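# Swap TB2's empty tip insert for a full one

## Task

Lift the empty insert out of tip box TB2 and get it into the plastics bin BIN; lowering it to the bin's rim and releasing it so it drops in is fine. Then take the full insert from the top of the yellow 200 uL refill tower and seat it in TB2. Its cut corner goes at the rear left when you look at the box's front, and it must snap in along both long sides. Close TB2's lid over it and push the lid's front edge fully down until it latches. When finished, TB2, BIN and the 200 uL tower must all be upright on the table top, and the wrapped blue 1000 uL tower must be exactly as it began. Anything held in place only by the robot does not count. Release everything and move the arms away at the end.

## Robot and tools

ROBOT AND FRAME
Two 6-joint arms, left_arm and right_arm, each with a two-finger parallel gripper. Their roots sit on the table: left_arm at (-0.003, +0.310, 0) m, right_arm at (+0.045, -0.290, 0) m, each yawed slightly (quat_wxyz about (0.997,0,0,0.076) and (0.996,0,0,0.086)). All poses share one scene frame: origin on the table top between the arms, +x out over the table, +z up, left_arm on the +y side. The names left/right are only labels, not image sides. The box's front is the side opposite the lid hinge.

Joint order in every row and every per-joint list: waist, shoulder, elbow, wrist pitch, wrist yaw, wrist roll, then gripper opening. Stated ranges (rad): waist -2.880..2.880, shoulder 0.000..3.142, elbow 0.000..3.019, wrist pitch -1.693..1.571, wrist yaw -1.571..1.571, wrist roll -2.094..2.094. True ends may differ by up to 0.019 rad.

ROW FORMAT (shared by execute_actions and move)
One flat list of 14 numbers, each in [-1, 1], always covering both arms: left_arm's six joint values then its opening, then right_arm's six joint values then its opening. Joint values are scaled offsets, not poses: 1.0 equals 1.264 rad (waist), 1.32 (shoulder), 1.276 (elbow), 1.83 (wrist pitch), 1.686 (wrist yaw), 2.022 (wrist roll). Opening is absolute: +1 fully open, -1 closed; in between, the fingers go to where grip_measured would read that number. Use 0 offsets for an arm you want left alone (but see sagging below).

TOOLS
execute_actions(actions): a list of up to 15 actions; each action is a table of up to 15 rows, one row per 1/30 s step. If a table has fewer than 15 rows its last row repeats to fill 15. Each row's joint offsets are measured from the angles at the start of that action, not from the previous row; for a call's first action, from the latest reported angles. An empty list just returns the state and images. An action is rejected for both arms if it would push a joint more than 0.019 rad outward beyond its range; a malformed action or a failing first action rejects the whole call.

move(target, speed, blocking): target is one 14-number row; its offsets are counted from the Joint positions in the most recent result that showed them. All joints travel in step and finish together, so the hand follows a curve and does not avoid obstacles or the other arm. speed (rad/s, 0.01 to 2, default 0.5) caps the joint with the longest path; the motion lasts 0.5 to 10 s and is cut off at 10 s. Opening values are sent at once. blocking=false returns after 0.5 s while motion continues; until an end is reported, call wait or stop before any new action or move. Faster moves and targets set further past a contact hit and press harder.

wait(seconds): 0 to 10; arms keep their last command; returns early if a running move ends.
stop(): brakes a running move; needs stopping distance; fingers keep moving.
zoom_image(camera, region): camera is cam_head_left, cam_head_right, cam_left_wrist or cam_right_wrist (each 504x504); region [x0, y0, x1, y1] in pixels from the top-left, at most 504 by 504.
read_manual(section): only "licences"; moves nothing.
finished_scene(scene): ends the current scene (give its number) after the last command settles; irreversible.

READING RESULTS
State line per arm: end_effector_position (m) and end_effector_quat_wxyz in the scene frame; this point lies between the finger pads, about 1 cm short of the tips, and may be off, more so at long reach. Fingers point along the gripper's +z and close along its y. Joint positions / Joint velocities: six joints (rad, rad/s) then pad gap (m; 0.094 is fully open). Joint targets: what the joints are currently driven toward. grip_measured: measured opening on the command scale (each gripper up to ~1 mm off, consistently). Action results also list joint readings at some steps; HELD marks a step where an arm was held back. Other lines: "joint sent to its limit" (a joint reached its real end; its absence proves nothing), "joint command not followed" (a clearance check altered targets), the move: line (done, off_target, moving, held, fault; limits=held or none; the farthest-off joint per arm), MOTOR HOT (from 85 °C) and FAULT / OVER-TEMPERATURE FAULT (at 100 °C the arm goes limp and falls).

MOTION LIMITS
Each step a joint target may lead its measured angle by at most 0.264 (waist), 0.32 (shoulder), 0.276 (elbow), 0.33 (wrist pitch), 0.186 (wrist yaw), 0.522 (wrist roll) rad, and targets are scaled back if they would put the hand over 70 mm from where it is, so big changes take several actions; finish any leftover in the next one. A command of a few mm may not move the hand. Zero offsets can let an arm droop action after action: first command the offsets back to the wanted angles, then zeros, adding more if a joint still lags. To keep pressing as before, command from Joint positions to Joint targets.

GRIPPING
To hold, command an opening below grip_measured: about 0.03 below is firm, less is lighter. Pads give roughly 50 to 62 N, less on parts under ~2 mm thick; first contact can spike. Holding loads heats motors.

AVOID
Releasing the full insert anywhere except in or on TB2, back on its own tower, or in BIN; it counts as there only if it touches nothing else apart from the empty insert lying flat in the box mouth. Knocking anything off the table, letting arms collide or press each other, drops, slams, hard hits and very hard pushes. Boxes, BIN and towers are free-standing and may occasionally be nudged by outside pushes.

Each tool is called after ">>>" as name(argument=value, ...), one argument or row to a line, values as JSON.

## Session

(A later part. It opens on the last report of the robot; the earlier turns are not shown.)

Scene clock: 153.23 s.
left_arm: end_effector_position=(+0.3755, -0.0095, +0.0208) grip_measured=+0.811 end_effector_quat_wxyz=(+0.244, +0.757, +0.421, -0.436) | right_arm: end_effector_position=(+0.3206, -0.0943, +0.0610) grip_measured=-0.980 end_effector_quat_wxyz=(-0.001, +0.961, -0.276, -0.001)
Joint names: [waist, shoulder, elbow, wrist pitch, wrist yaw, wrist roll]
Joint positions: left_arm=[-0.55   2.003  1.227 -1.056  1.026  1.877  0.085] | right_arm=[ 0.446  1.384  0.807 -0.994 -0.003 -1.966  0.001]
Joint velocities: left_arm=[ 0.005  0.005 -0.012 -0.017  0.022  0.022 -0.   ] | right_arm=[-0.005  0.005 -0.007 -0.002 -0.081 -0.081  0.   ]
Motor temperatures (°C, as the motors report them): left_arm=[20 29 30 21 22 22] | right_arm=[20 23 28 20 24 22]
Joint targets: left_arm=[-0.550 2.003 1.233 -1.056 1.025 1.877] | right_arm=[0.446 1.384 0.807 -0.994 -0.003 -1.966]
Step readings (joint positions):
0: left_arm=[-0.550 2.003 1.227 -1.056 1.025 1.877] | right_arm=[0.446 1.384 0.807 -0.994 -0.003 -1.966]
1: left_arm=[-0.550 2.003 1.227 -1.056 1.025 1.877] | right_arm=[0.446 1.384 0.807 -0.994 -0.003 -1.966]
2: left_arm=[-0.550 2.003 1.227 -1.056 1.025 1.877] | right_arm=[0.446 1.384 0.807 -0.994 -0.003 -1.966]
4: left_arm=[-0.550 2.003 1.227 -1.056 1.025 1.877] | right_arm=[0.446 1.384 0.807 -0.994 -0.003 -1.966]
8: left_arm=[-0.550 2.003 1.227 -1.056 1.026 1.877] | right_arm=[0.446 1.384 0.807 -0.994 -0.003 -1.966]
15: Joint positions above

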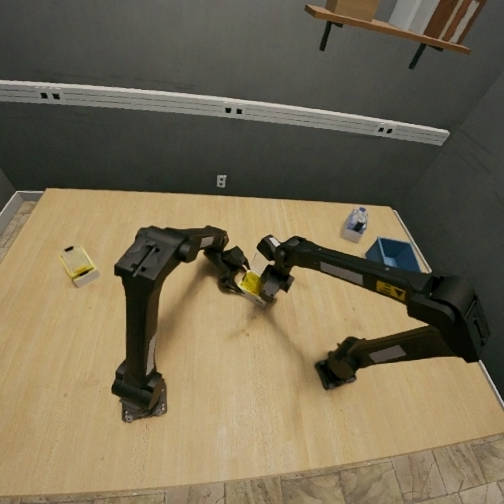

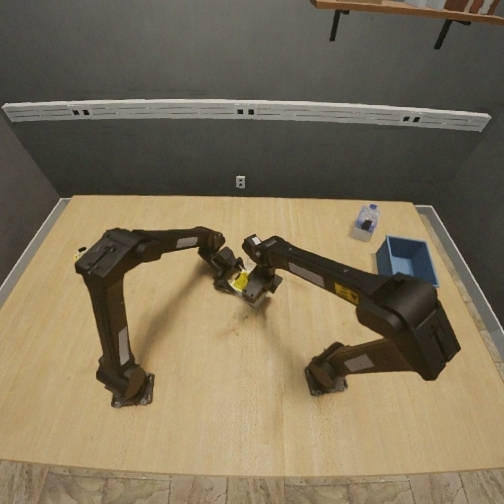

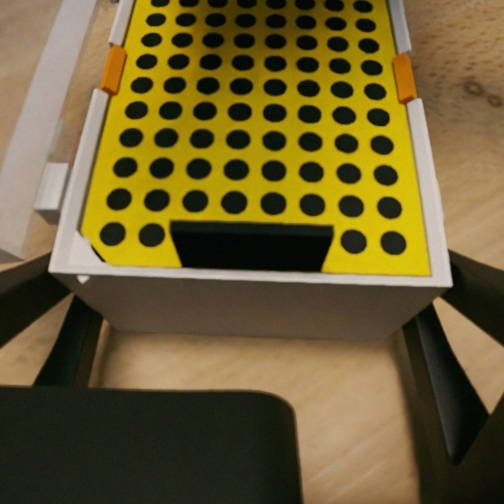

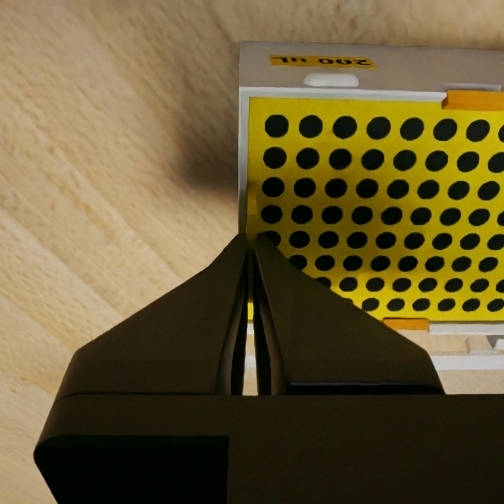

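>>> execute_actions(
  actions=[
    [[0,0,0.005,0,0,0,0.76,0,-0.005,0.02,-0.004,0,0,-1],[0,0,0.005,0,0,0,0.76,0,-0.009,0.035,-0.008,0,0,-1],[0,0,0.005,0,0,0,0.76,0,-0.0105,0.037,-0.01,0,0,-1],[0,0,0.005,0,0,0,0.76,0,-0.012,0.039,-0.012,0,0,-1],[0,0,0.005,0,0,0,0.76,0,-0.0135,0.041,-0.014,0,0,-1],[0,0,0.005,0,0,0,0.76,0,-0.015,0.043,-0.016,0,0,-1],[0,0,0.005,0,0,0,0.76,0,-0.0165,0.045,-0.018,0,0,-1],[0,0,0.005,0,0,0,0.76,0,-0.018,0.047,-0.02,0,0,-1],[0,0,0.005,0,0,0,0.76,0,-0.0195,0.049,-0.022,0,0,-1],[0,0,0.005,0,0,0,0.76,0,-0.021,0.051,-0.024,0,0,-1],[0,0,0.005,0,0,0,0.76,0,-0.0225,0.053,-0.026,0,0,-1],[0,0,0.005,0,0,0,0.76,0,-0.024,0.055,-0.028,0,0,-1],[0,0,0.005,0,0,0,0.76,0,-0.0265,0.057,-0.03,0,0,-1]],
  ],
)

>>> wait(
  seconds=0.3,
)

Scene clock: 160.93 s.
left_arm: end_effector_position=(+0.3755, -0.0105, +0.0223) grip_measured=+0.811 end_effector_quat_wxyz=(+0.247, +0.755, +0.420, -0.439) | right_arm: end_effector_position=(+0.3212, -0.0939, +0.0675) grip_measured=-0.980 end_effector_quat_wxyz=(+0.003, +0.961, -0.276, -0.004)
Joint names: [waist, shoulder, elbow, wrist pitch, wrist yaw, wrist roll]
Joint positions: left_arm=[-0.55   2.003  1.227 -1.056  1.036  1.877  0.085] | right_arm=[ 0.446  1.381  0.824 -1.023 -0.003 -1.966  0.001]
Joint velocities: left_arm=[ 0.015 -0.005 -0.027 -0.007 -0.007  0.066  0.   ] | right_arm=[ 0.005 -0.024 -0.002 -0.037  0.007  0.007 -0.001]
Motor temperatures (°C, as the motors report them): left_arm=[20 29 30 21 22 22] | right_arm=[20 24 29 20 24 22]
Joint targets: left_arm=[-0.550 2.003 1.233 -1.056 1.026 1.877] | right_arm=[0.446 1.349 0.880 -1.049 -0.003 -1.966]
Step readings (joint positions):
0: left_arm=[-0.550 2.003 1.227 -1.056 1.026 1.877] | right_arm=[0.446 1.384 0.807 -0.994 -0.003 -1.966]
1: left_arm=[-0.550 2.003 1.227 -1.056 1.026 1.877] | right_arm=[0.446 1.384 0.807 -0.994 -0.003 -1.966]
2: left_arm=[-0.550 2.003 1.227 -1.056 1.026 1.877] | right_arm=[0.446 1.384 0.807 -0.994 -0.003 -1.966]
4: left_arm=[-0.550 2.003 1.227 -1.056 1.026 1.877] | right_arm=[0.446 1.384 0.808 -0.994 -0.003 -1.966]
8: left_arm=[-0.550 2.003 1.227 -1.056 1.028 1.877] | right_arm=[0.446 1.384 0.813 -1.003 -0.003 -1.966]
15: Joint positions above

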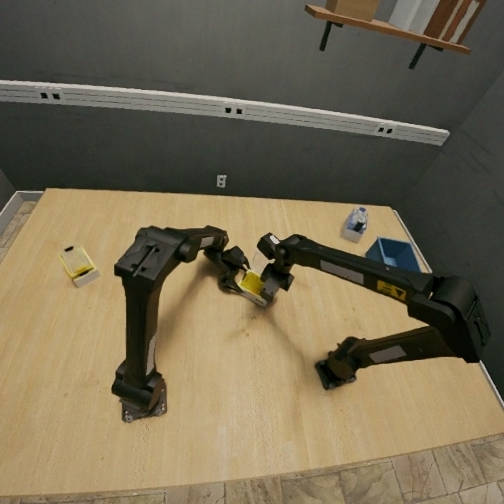

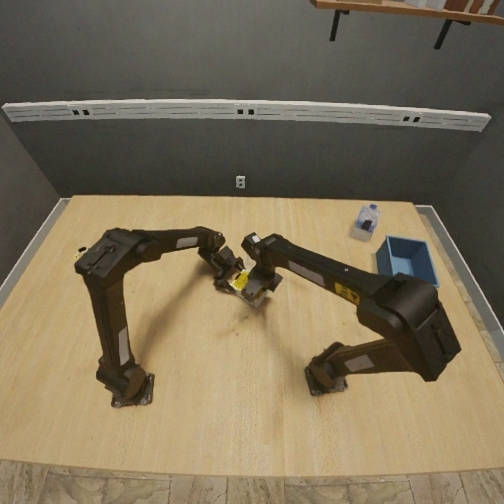

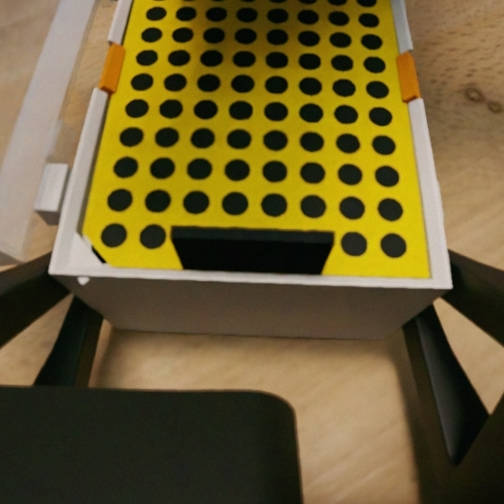

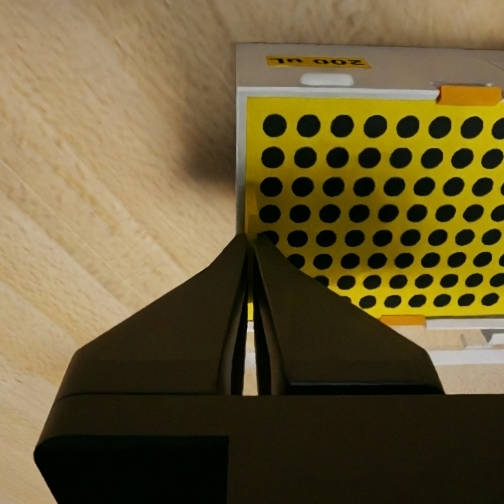

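Scene clock: 161.23 s.
left_arm: end_effector_position=(+0.3755, -0.0106, +0.0225) grip_measured=+0.811 end_effector_quat_wxyz=(+0.247, +0.754, +0.420, -0.440) | right_arm: end_effector_position=(+0.3212, -0.0940, +0.0681) grip_measured=-0.980 end_effector_quat_wxyz=(+0.003, +0.961, -0.276, -0.004)
Joint names: [waist, shoulder, elbow, wrist pitch, wrist yaw, wrist roll]
Joint positions: left_arm=[-0.55   2.003  1.227 -1.056  1.038  1.877  0.085] | right_arm=[ 0.446  1.38   0.825 -1.025 -0.003 -1.966  0.001]
Joint velocities: left_arm=[ 0.015 -0.024 -0.002 -0.007  0.095 -0.11   0.001] | right_arm=[-0.015  0.005 -0.002  0.002  0.037  0.007  0.001]
Motor temperatures (°C, as the motors report them): left_arm=[20 29 30 21 22 22] | right_arm=[20 24 29 20 24 22]
Joint targets: left_arm=[-0.550 2.003 1.233 -1.056 1.026 1.877] | right_arm=[0.446 1.349 0.880 -1.049 -0.003 -1.966]
wait: 0.30 s; at rest by 0.17 s

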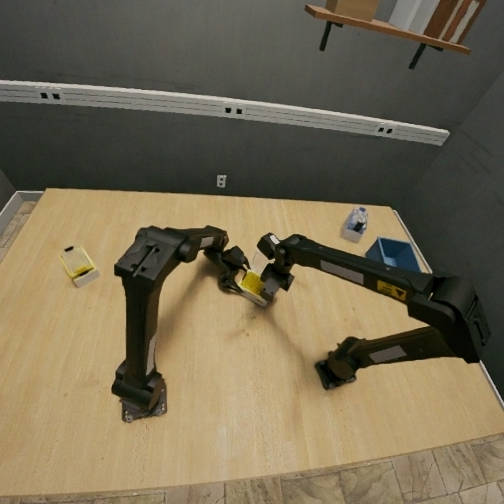

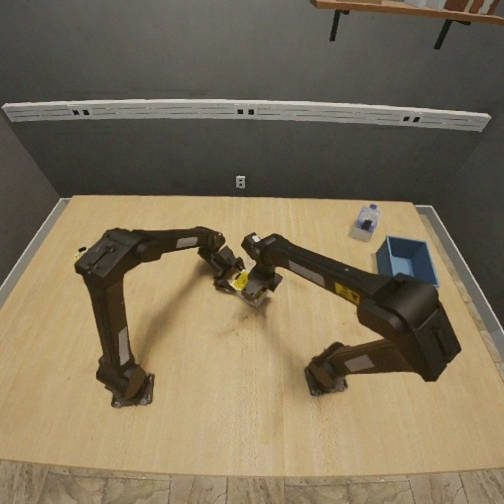

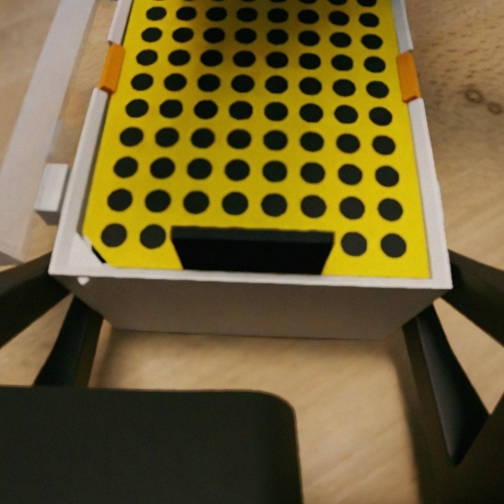

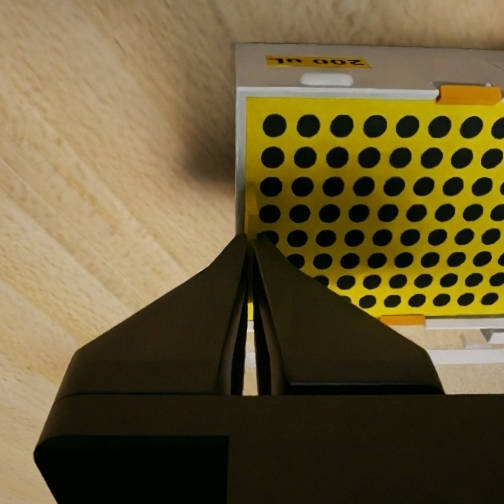

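>>> move(
  target=[0,0,0.005,0,-0.045,0,0.7, 0,-0.04,0.06,-0.022,0,0,-1],
  speed=0.08,
)

Scene clock: 164.63 s.
left_arm: end_effector_position=(+0.3756, -0.0073, +0.0200) grip_measured=+0.811 end_effector_quat_wxyz=(+0.232, +0.767, +0.423, -0.423) | right_arm: end_effector_position=(+0.3298, -0.0875, +0.0933) grip_measured=-0.980 end_effector_quat_wxyz=(-0.019, +0.961, -0.275, +0.012)
Joint names: [waist, shoulder, elbow, wrist pitch, wrist yaw, wrist roll]
Joint positions: left_arm=[-0.553  1.993  1.227 -1.056  0.987  1.868  0.085] | right_arm=[ 0.446  1.335  0.857 -1.048 -0.005 -1.966  0.001]
Joint velocities: left_arm=[-0.005 -0.015  0.012  0.012 -0.007  0.007 -0.001] | right_arm=[-0.005  0.005 -0.007 -0.002 -0.051 -0.051 -0.001]
Motor temperatures (°C, as the motors report them): left_arm=[20 29 30 21 22 22] | right_arm=[20 24 30 20 24 22]
Joint targets: left_arm=[-0.550 2.003 1.233 -1.056 0.962 1.877] | right_arm=[0.446 1.327 0.901 -1.065 -0.003 -1.966]
move: off_target (left_arm, right_arm); limits=none; left_arm: farthest joint: the wrist yaw, 0.025 radians from its target (0.075 radians at the start); right_arm: farthest joint: the elbow, 0.044 radians from its target (0.077 radians at the start)

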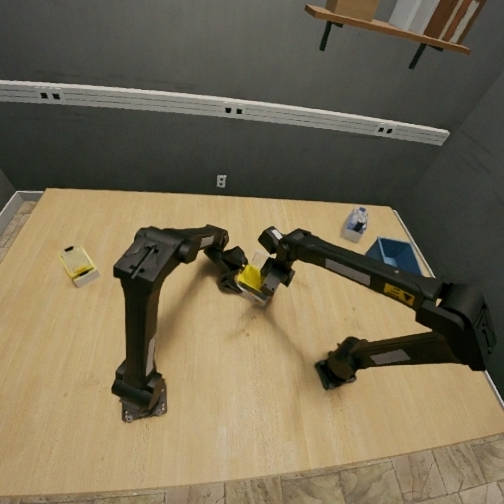

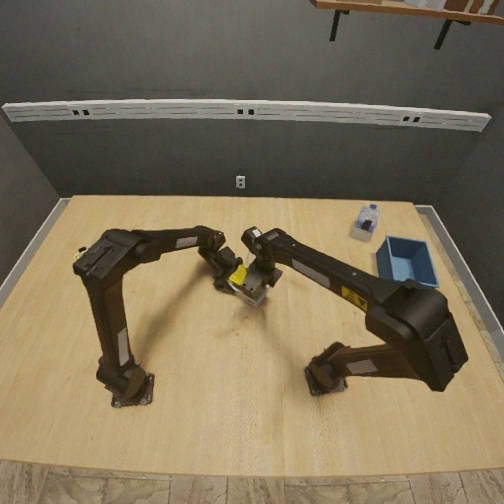

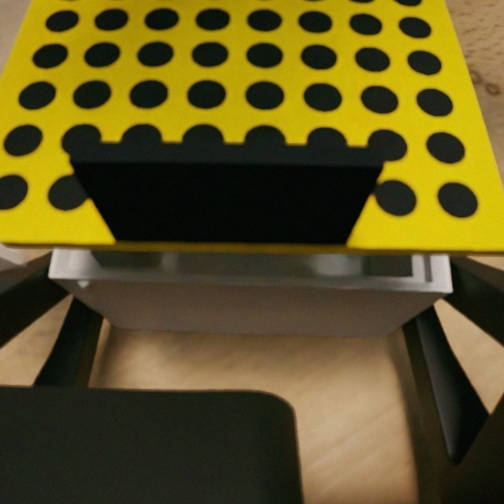

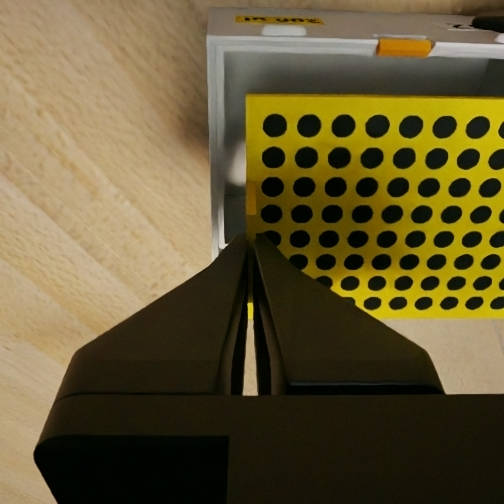

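>>> move(
  target=[0,0,0.005,0,0,0,1, 0,-0.119,-0.09,-0.057,0,0,-1],
  speed=0.3,
)

Scene clock: 169.63 s.
left_arm: end_effector_position=(+0.3757, -0.0074, +0.0204) grip_measured=+1.000 end_effector_quat_wxyz=(+0.233, +0.766, +0.423, -0.424) | right_arm: end_effector_position=(+0.2804, -0.1226, +0.1006) grip_measured=-0.980 end_effector_quat_wxyz=(-0.001, +0.961, -0.276, -0.002)
Joint names: [waist, shoulder, elbow, wrist pitch, wrist yaw, wrist roll]
Joint positions: left_arm=[-0.553  1.992  1.227 -1.056  0.989  1.867  0.094] | right_arm=[ 0.446  1.187  0.753 -1.138 -0.005 -1.966  0.001]
Joint velocities: left_arm=[-0.005 -0.005  0.007  0.007  0.022 -0.022  0.   ] | right_arm=[-0.005 -0.005  0.007 -0.002  0.022  0.037 -0.001]
Motor temperatures (°C, as the motors report them): left_arm=[20 30 30 21 22 22] | right_arm=[20 24 31 20 24 22]
Joint targets: left_arm=[-0.553 1.993 1.233 -1.056 0.987 1.867] | right_arm=[0.446 1.178 0.743 -1.152 -0.005 -1.966]
move: done; limits=none; left_arm: farthest joint: the elbow, 0.007 radians from its target (0.007 radians at the start); right_arm: farthest joint: the wrist pitch, 0.015 radians from its target (0.104 radians at the start)

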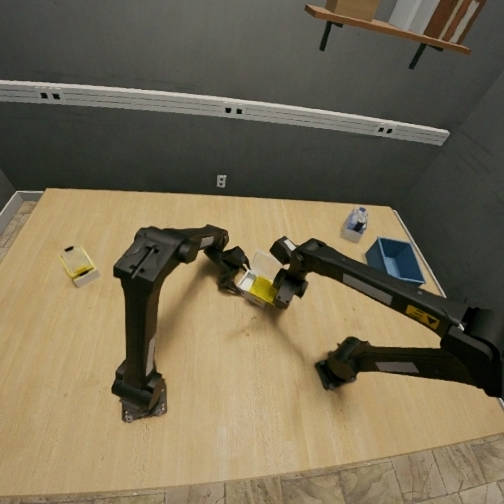

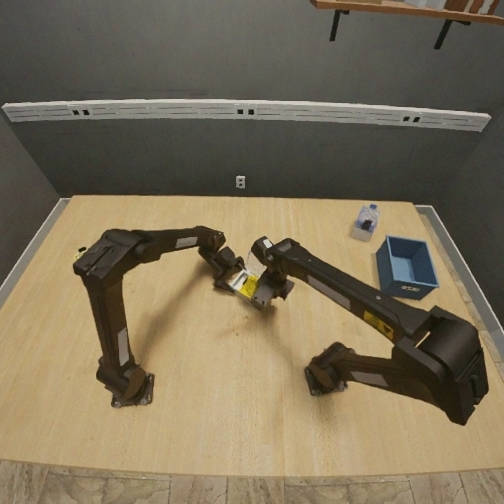

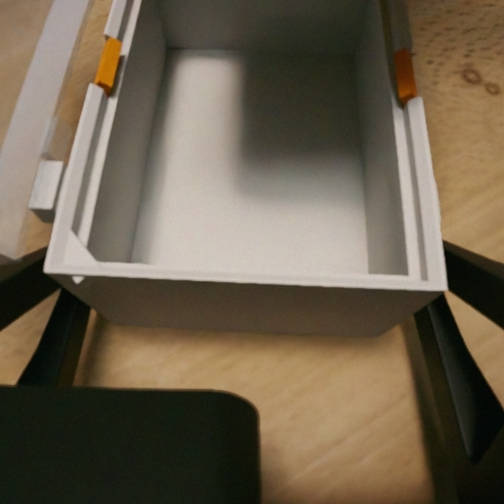

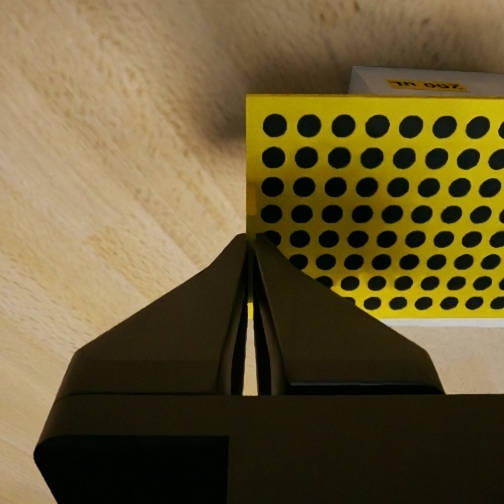

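>>> move(
  target=[0.09,0,0.005,-0.03,0,0,1, 0,-0.079,0.28,-0.227,0,0,-1],
  speed=0.45,
)

Scene clock: 180.10 s.
left_arm: end_effector_position=(+0.4007, +0.0364, +0.0223) grip_measured=+1.000 end_effector_quat_wxyz=(+0.241, +0.736, +0.470, -0.422) | right_arm: end_effector_position=(+0.2814, -0.1219, +0.2423) grip_measured=-0.980 end_effector_quat_wxyz=(-0.005, +0.961, -0.276, +0.001)
Joint names: [waist, shoulder, elbow, wrist pitch, wrist yaw, wrist roll]
Joint positions: left_arm=[-0.447  1.992  1.227 -1.097  0.989  1.867  0.094] | right_arm=[ 0.446  1.088  1.063 -1.537 -0.005 -1.966  0.001]
Joint velocities: left_arm=[-0.024  0.005 -0.012  0.022 -0.007  0.066  0.   ] | right_arm=[ 0.005 -0.015 -0.022  0.002 -0.051 -0.022 -0.001]
Motor temperatures (°C, as the motors report them): left_arm=[20 30 30 21 22 22] | right_arm=[20 24 30 20 24 22]
Joint targets: left_arm=[-0.439 1.992 1.233 -1.111 0.989 1.867] | right_arm=[0.446 1.082 1.110 -1.553 -0.005 -1.966]
move: off_target (right_arm); limits=none; left_arm: farthest joint: the wrist pitch, 0.013 radians from its target (0.055 radians at the start); right_arm: farthest joint: the elbow, 0.047 radians from its target (0.358 radians at the start)

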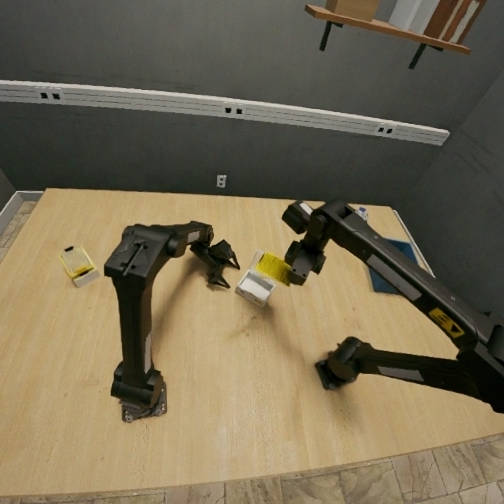

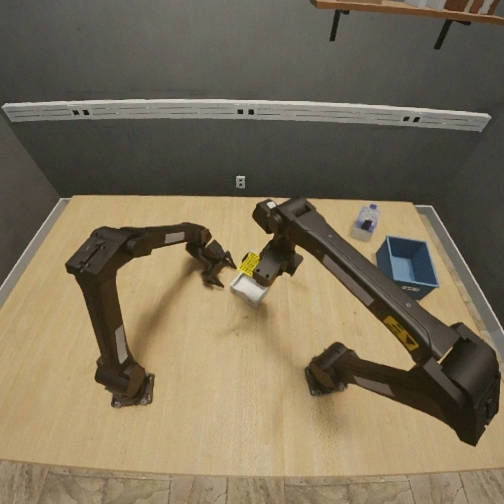

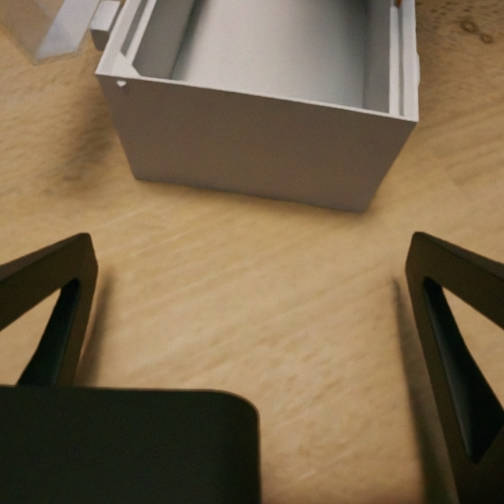

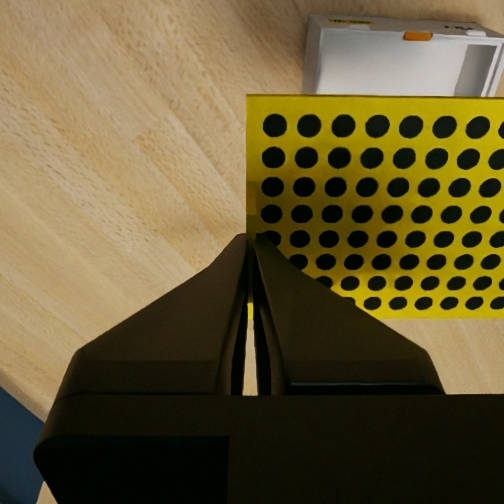

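>>> move(
  target=[0.2,-0.12,0.1,0,0,0,1, -0.4,0,0.03,0,0,0,-1],
  speed=0.8,
)

Scene clock: 189.17 s.
left_arm: end_effector_position=(+0.5028, +0.1446, +0.1255) grip_measured=+1.000 end_effector_quat_wxyz=(+0.366, +0.713, +0.515, -0.302) | right_arm: end_effector_position=(+0.3332, -0.2565, +0.2423) grip_measured=-0.981 end_effector_quat_wxyz=(-0.005, +0.863, -0.506, +0.003)
Joint names: [waist, shoulder, elbow, wrist pitch, wrist yaw, wrist roll]
Joint positions: left_arm=[-0.193  1.828  1.32  -1.097  0.989  1.867  0.094] | right_arm=[-0.056  1.088  1.063 -1.537 -0.005 -1.966  0.001]
Joint velocities: left_arm=[ 0.005 -0.005  0.007 -0.017 -0.007 -0.022  0.   ] | right_arm=[-0.005 -0.005 -0.012 -0.012 -0.081 -0.022 -0.001]
Motor temperatures (°C, as the motors report them): left_arm=[20 30 30 21 22 22] | right_arm=[20 23 33 20 24 22]
Joint targets: left_arm=[-0.195 1.834 1.354 -1.097 0.989 1.867] | right_arm=[-0.060 1.088 1.102 -1.537 -0.005 -1.966]
move: off_target (left_arm, right_arm); limits=none; left_arm: farthest joint: the elbow, 0.034 radians from its target (0.128 radians at the start); right_arm: farthest joint: the elbow, 0.038 radians from its target (0.038 radians at the start)

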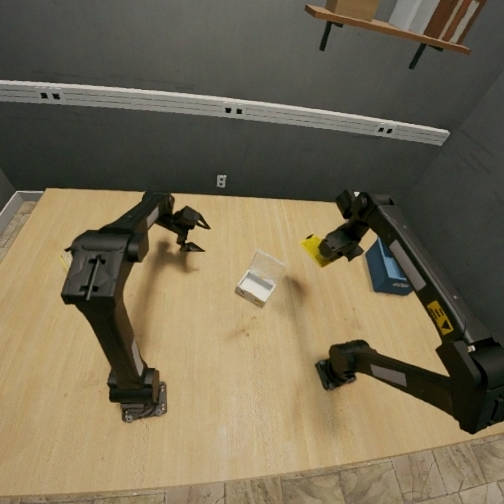

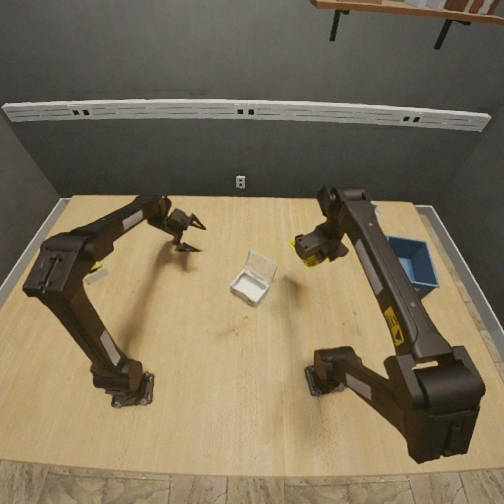

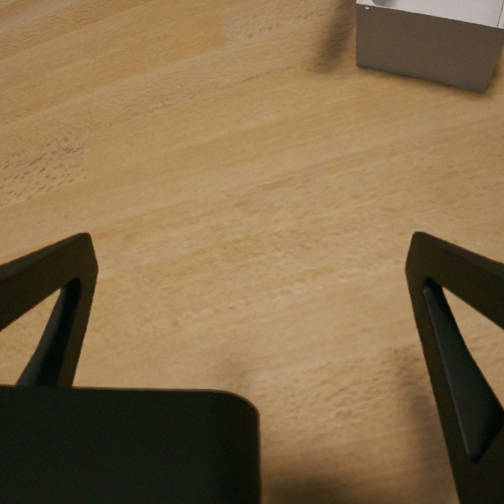

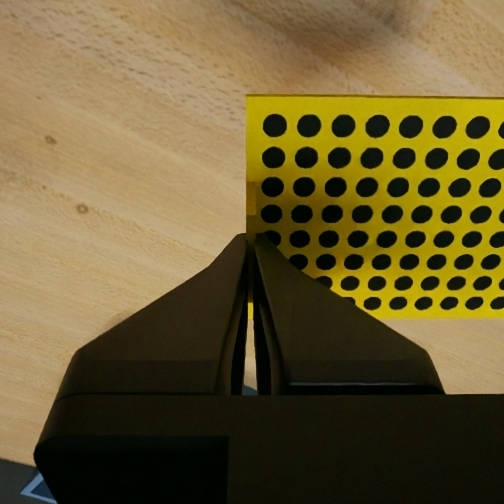

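>>> move(
  target=[0.498,0.076,0.362,-0.169,-0.5875,-0.194,-0.4, -0.683,0.252,0.244,0.033,0,0,-1],
  speed=0.8,
)

Scene clock: 195.90 s.
left_arm: end_effector_position=(+0.4840, +0.6418, +0.1573) grip_measured=-0.398 end_effector_quat_wxyz=(+0.002, +0.429, +0.903, +0.005) | right_arm: end_effector_position=(+0.3410, -0.5664, +0.2387) grip_measured=-0.981 end_effector_quat_wxyz=(+0.002, -0.571, +0.821, +0.000)
Joint names: [waist, shoulder, elbow, wrist pitch, wrist yaw, wrist roll]
Joint positions: left_arm=[ 0.447  1.904  1.738 -1.393 -0.002  1.485  0.028] | right_arm=[-0.922  1.4    1.319 -1.49  -0.004 -1.966  0.001]
Joint velocities: left_arm=[-0.015 -0.005 -0.002  0.007  0.022  0.007  0.001] | right_arm=[-0.005 -0.005 -0.012  0.002  0.007 -0.022  0.   ]
Motor temperatures (°C, as the motors report them): left_arm=[20 30 32 21 23 22] | right_arm=[20 23 34 20 24 22]
Joint targets: left_arm=[0.436 1.928 1.783 -1.406 -0.002 1.475] | right_arm=[-0.920 1.421 1.375 -1.476 -0.005 -1.966]
move: off_target (left_arm, right_arm); limits=none; left_arm: farthest joint: the elbow, 0.044 radians from its target (0.461 radians at the start); right_arm: farthest joint: the elbow, 0.055 radians from its target (0.311 radians at the start)

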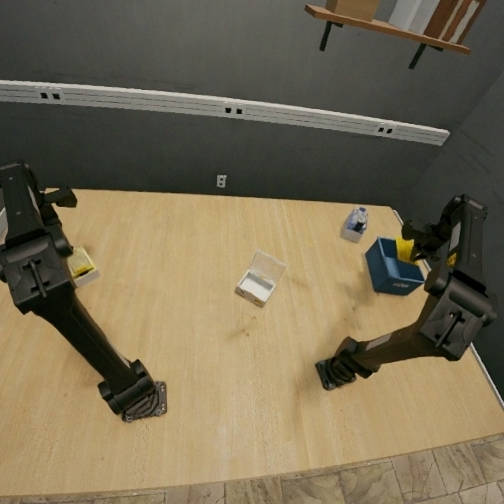

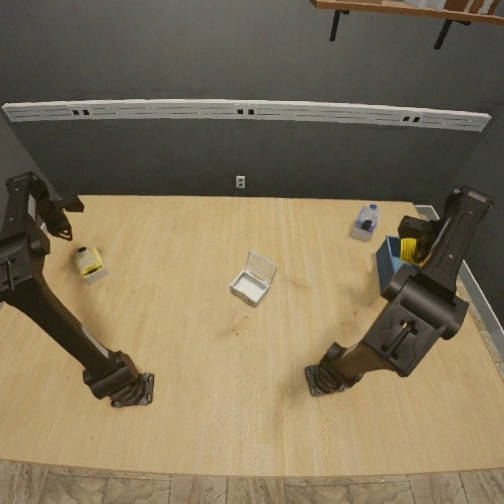

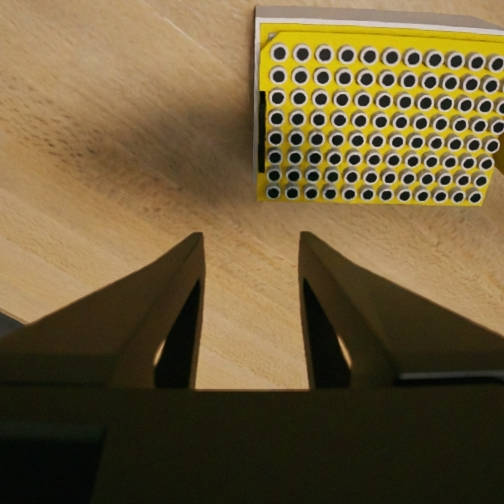

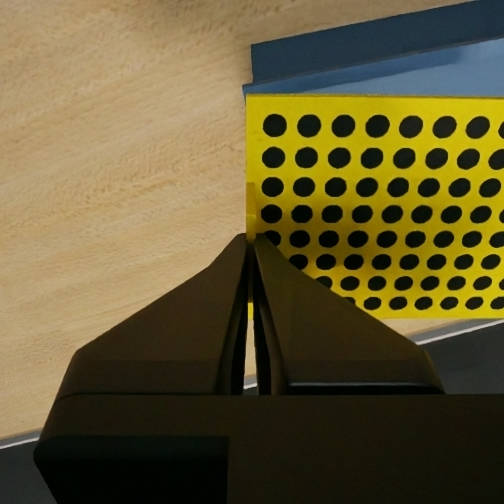

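>>> move(
  target=[-0.0206,0.033,-0.0695,0.062,0,0,-0.4, -0.033,0.189,0.104,0.092,0,-0.056,-1],
  speed=0.3,
)

Scene clock: 223.53 s.
left_arm: end_effector_position=(+0.4861, +0.6325, +0.1109) grip_measured=-0.398 end_effector_quat_wxyz=(-0.001, +0.435, +0.900, +0.000) | right_arm: end_effector_position=(+0.3893, -0.6305, +0.1736) grip_measured=-0.981 end_effector_quat_wxyz=(+0.003, -0.599, +0.800, -0.003)
Joint names: [waist, shoulder, elbow, wrist pitch, wrist yaw, wrist roll]
Joint positions: left_arm=[ 0.432  1.93   1.653 -1.294 -0.002  1.485  0.028] | right_arm=[-0.951  1.625  1.399 -1.337 -0.004 -2.065  0.001]
Joint velocities: left_arm=[ 0.005  0.005  0.007  0.002 -0.022 -0.051 -0.   ] | right_arm=[ 0.015  0.005 -0.012 -0.002 -0.007 -0.037  0.   ]
Motor temperatures (°C, as the motors report them): left_arm=[20 31 37 21 22 22] | right_arm=[20 24 37 20 24 22]
Joint targets: left_arm=[0.421 1.947 1.649 -1.280 -0.002 1.485] | right_arm=[-0.964 1.649 1.452 -1.322 -0.004 -2.079]
move: off_target (right_arm); limits=none; left_arm: farthest joint: the shoulder, 0.018 radians from its target (0.044 radians at the start); right_arm: farthest joint: the elbow, 0.053 radians from its target (0.132 radians at the start)

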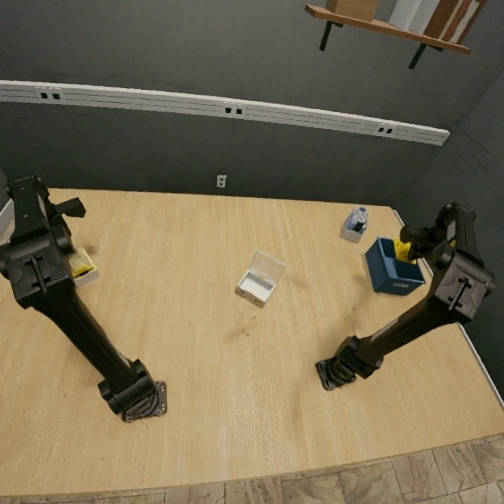

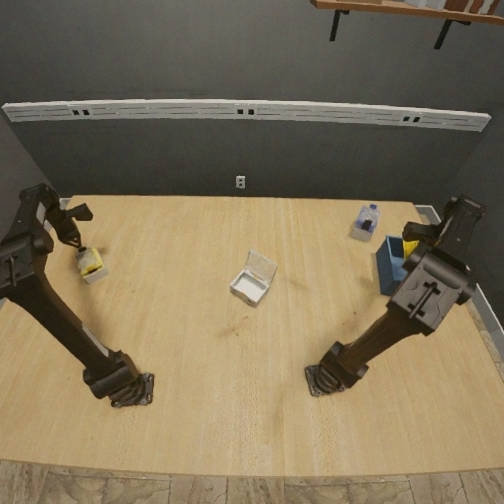

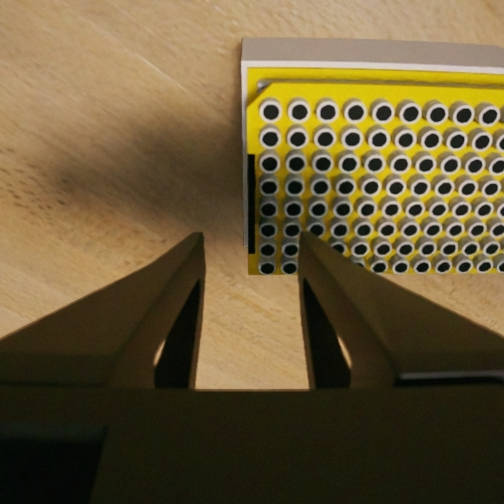

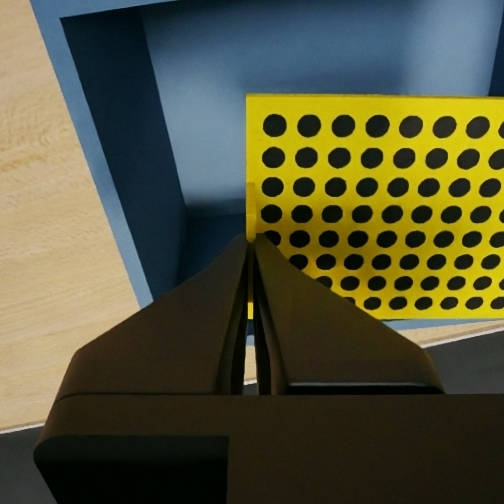

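>>> move(
  target=[0,0.0255,-0.021,0.0285,0,0,-0.6, -0.038,0.076,-0.154,0.151,0,0,-1],
  speed=0.25,
)

>>> zoom_image(
  camera="cam_left_wrist",
  region=[170, 90, 400, 320],
)

Scene clock: 233.83 s.
left_arm: end_effector_position=(+0.4874, +0.6333, +0.0970) grip_measured=-0.598 end_effector_quat_wxyz=(+0.001, +0.435, +0.900, +0.003) | right_arm: end_effector_position=(+0.3717, -0.6363, +0.0727) grip_measured=-0.981 end_effector_quat_wxyz=(+0.002, -0.586, +0.811, -0.002)
Joint names: [waist, shoulder, elbow, wrist pitch, wrist yaw, wrist roll]
Joint positions: left_arm=[ 0.432  1.941  1.632 -1.256 -0.002  1.485  0.019] | right_arm=[-0.986  1.698  1.211 -1.078 -0.004 -2.066  0.001]
Joint velocities: left_arm=[-0.005 -0.005 -0.007 -0.017 -0.022 -0.022 -0.001] | right_arm=[-0.015 -0.015 -0.002  0.012  0.007 -0.022 -0.001]
Motor temperatures (°C, as the motors report them): left_arm=[20 31 35 21 22 22] | right_arm=[20 25 37 20 24 23]
Joint targets: left_arm=[0.432 1.963 1.626 -1.242 -0.002 1.485] | right_arm=[-0.999 1.726 1.203 -1.061 -0.004 -2.065]
move: off_target (left_arm, right_arm); limits=none; left_arm: farthest joint: the shoulder, 0.023 radians from its target (0.034 radians at the start); right_arm: farthest joint: the shoulder, 0.027 radians from its target (0.100 radians at the start)

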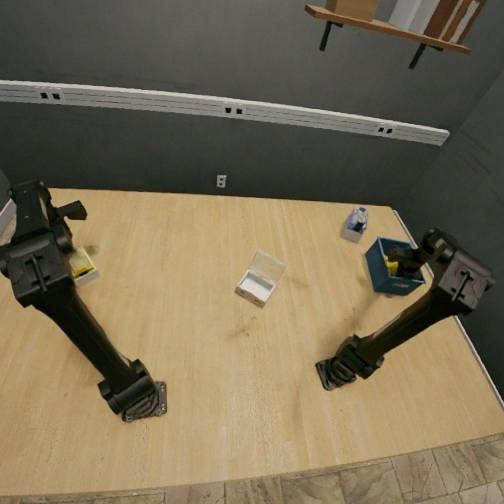

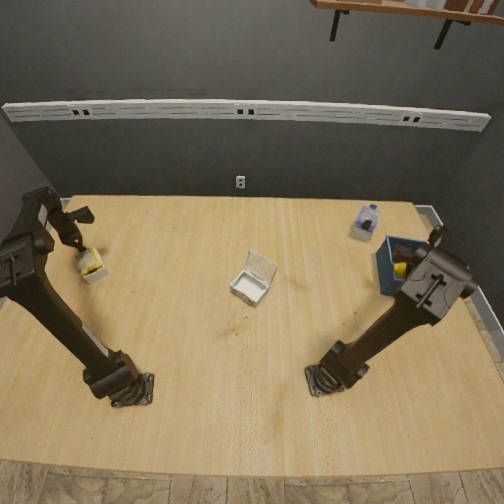

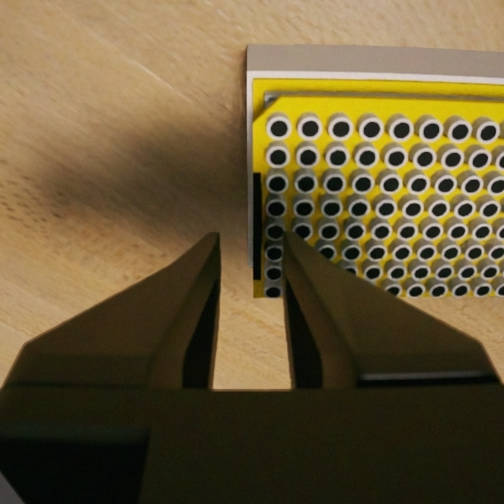

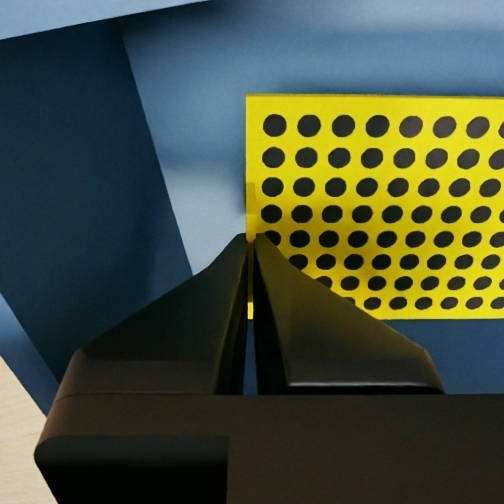

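Region (170, 90, 400, 320) of cam_left_wrist's 504x504 image, scaled by 2.191, with more detail than that image has.

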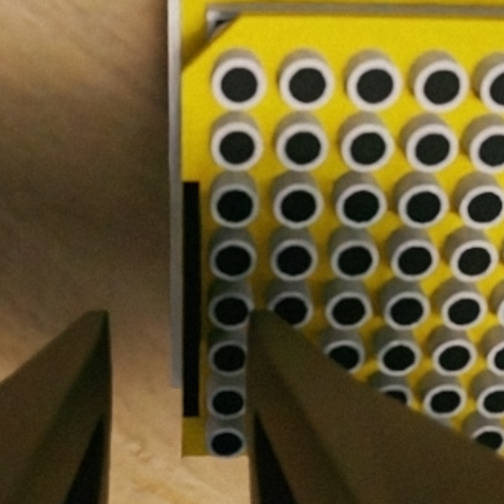

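>>> move(
  target=[0,0.0258,-0.0204,0.022,0,0,-0.6, 0,0,0.005,0,0,0,-0.6],
  speed=0.08,
)

>>> zoom_image(
  camera="cam_left_wrist",
  region=[170, 110, 400, 340],
)

Scene clock: 237.90 s.
left_arm: end_effector_position=(+0.4860, +0.6324, +0.0825) grip_measured=-0.598 end_effector_quat_wxyz=(-0.001, +0.435, +0.900, -0.000) | right_arm: end_effector_position=(+0.3717, -0.6363, +0.0727) grip_measured=-0.603 end_effector_quat_wxyz=(+0.002, -0.586, +0.811, -0.002)
Joint names: [waist, shoulder, elbow, wrist pitch, wrist yaw, wrist roll]
Joint positions: left_arm=[ 0.432  1.953  1.611 -1.23  -0.002  1.485  0.019] | right_arm=[-0.986  1.698  1.211 -1.078 -0.004 -2.066  0.019]
Joint velocities: left_arm=[ 0.005 -0.015 -0.012 -0.002 -0.007 -0.037  0.   ] | right_arm=[-0.005 -0.005  0.002 -0.012  0.051  0.022 -0.   ]
Motor temperatures (°C, as the motors report them): left_arm=[20 32 34 21 22 22] | right_arm=[20 25 35 20 24 23]
Joint targets: left_arm=[0.432 1.975 1.606 -1.216 -0.002 1.485] | right_arm=[-0.986 1.698 1.217 -1.078 -0.004 -2.066]
move: off_target (left_arm); limits=none; left_arm: farthest joint: the shoulder, 0.022 radians from its target (0.034 radians at the start); right_arm: farthest joint: the elbow, 0.006 radians from its target (0.006 radians at the start)

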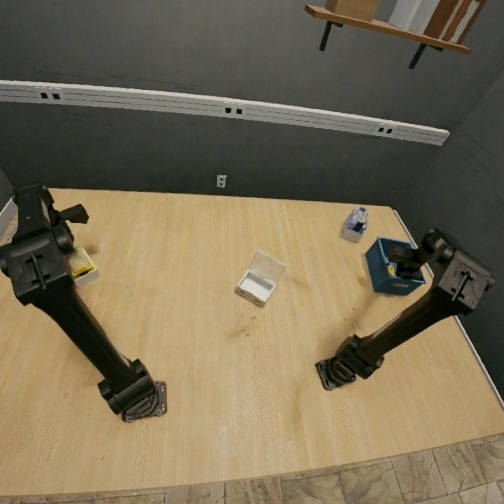

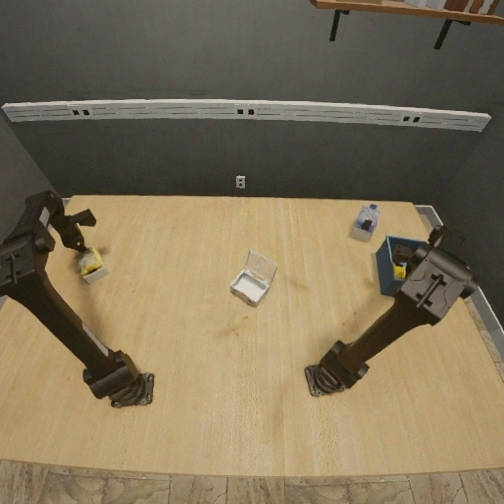

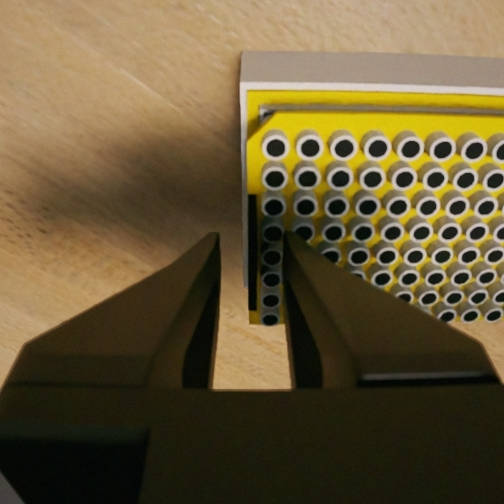

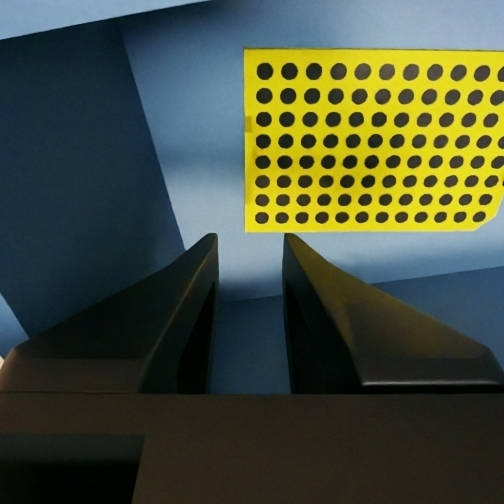

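Region (170, 110, 400, 340) of cam_left_wrist's 504x504 image, scaled by 2.191, with more detail than that image has.

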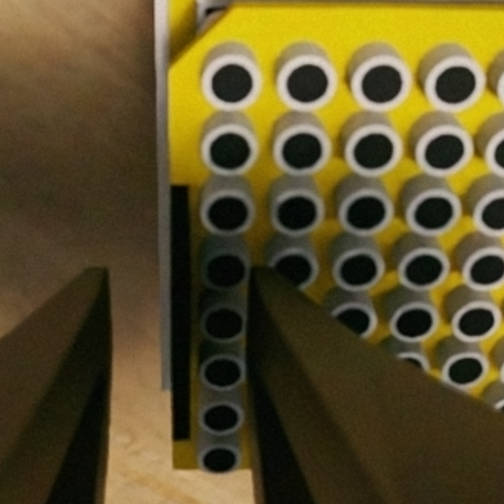

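>>> execute_actions(
  actions=[
    [[0,0,0.01,0,0,0,-0.7,0,0,0.01,0,0,0,-0.6],[0,0,0.01,0,0,0,-0.76,0,0,0.01,0,0,0,-0.6],[0,0,0.01,0,0,0,-0.82,0,0,0.01,0,0,0,-0.6],[0,0,0.01,0,0,0,-0.86,0,0,0.01,0,0,0,-0.6],[0,0,0.01,0,0,0,-0.89,0,0,0.01,0,0,0,-0.6],[0,0,0.01,0,0,0,-0.92,0,0,0.01,0,0,0,-0.6],[0,0,0.01,0,0,0,-0.95,0,0,0.01,0,0,0,-0.6],[0,0,0.01,0,0,0,-1,0,0,0.01,0,0,0,-0.6]],
  ],
)

Scene clock: 242.23 s.
left_arm: end_effector_position=(+0.4860, +0.6324, +0.0825) grip_measured=-0.969 end_effector_quat_wxyz=(-0.001, +0.435, +0.900, -0.000) | right_arm: end_effector_position=(+0.3717, -0.6363, +0.0727) grip_measured=-0.603 end_effector_quat_wxyz=(+0.002, -0.586, +0.811, -0.002)
Joint names: [waist, shoulder, elbow, wrist pitch, wrist yaw, wrist roll]
Joint positions: left_arm=[ 0.432  1.953  1.611 -1.23  -0.002  1.485  0.001] | right_arm=[-0.986  1.698  1.211 -1.078 -0.004 -2.066  0.019]
Joint velocities: left_arm=[ 0.015 -0.005  0.012 -0.002  0.066 -0.051 -0.   ] | right_arm=[ 0.005 -0.005 -0.007 -0.007 -0.066  0.007  0.   ]
Motor temperatures (°C, as the motors report them): left_arm=[20 32 34 21 22 22] | right_arm=[20 25 34 20 24 22]
Joint targets: left_arm=[0.432 1.953 1.624 -1.230 -0.002 1.485] | right_arm=[-0.986 1.698 1.224 -1.078 -0.004 -2.066]
Step readings (joint positions):
0: left_arm=[0.432 1.953 1.611 -1.230 -0.002 1.485] | right_arm=[-0.986 1.698 1.211 -1.078 -0.004 -2.066]
1: left_arm=[0.432 1.953 1.611 -1.230 -0.002 1.485] | right_arm=[-0.986 1.698 1.211 -1.078 -0.004 -2.066]
2: left_arm=[0.432 1.953 1.611 -1.230 -0.002 1.485] | right_arm=[-0.986 1.698 1.211 -1.078 -0.004 -2.066]
4: left_arm=[0.432 1.953 1.611 -1.230 -0.002 1.485] | right_arm=[-0.986 1.698 1.211 -1.078 -0.004 -2.066]
8: left_arm=[0.432 1.953 1.611 -1.230 -0.002 1.485] | right_arm=[-0.986 1.698 1.211 -1.078 -0.004 -2.066]
15: Joint positions above

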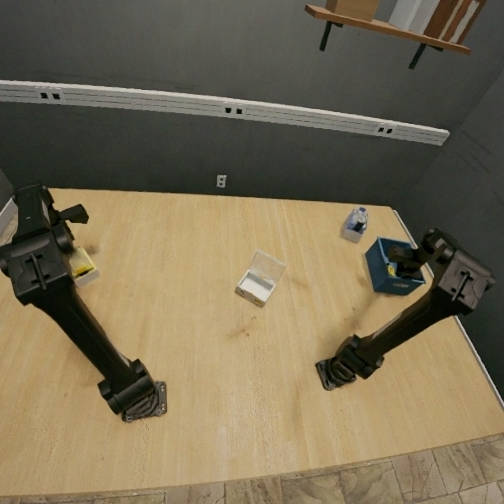

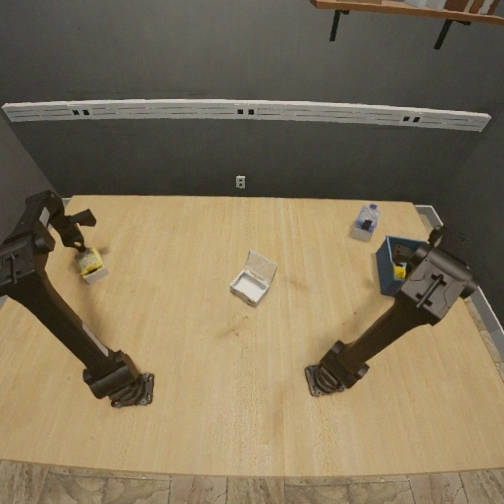

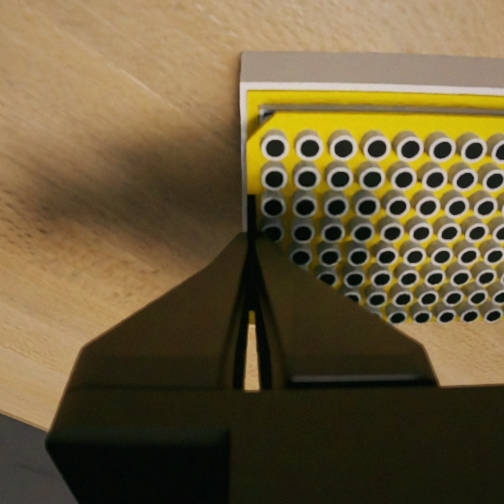

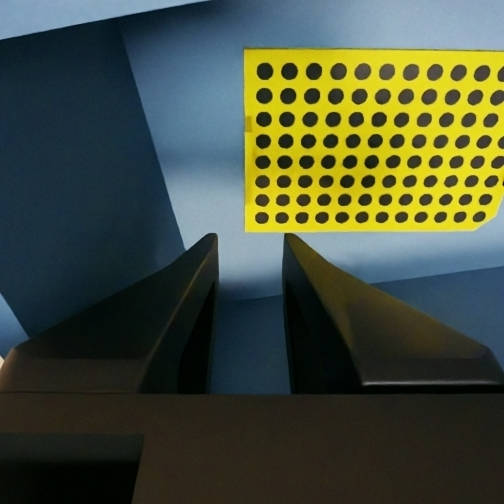

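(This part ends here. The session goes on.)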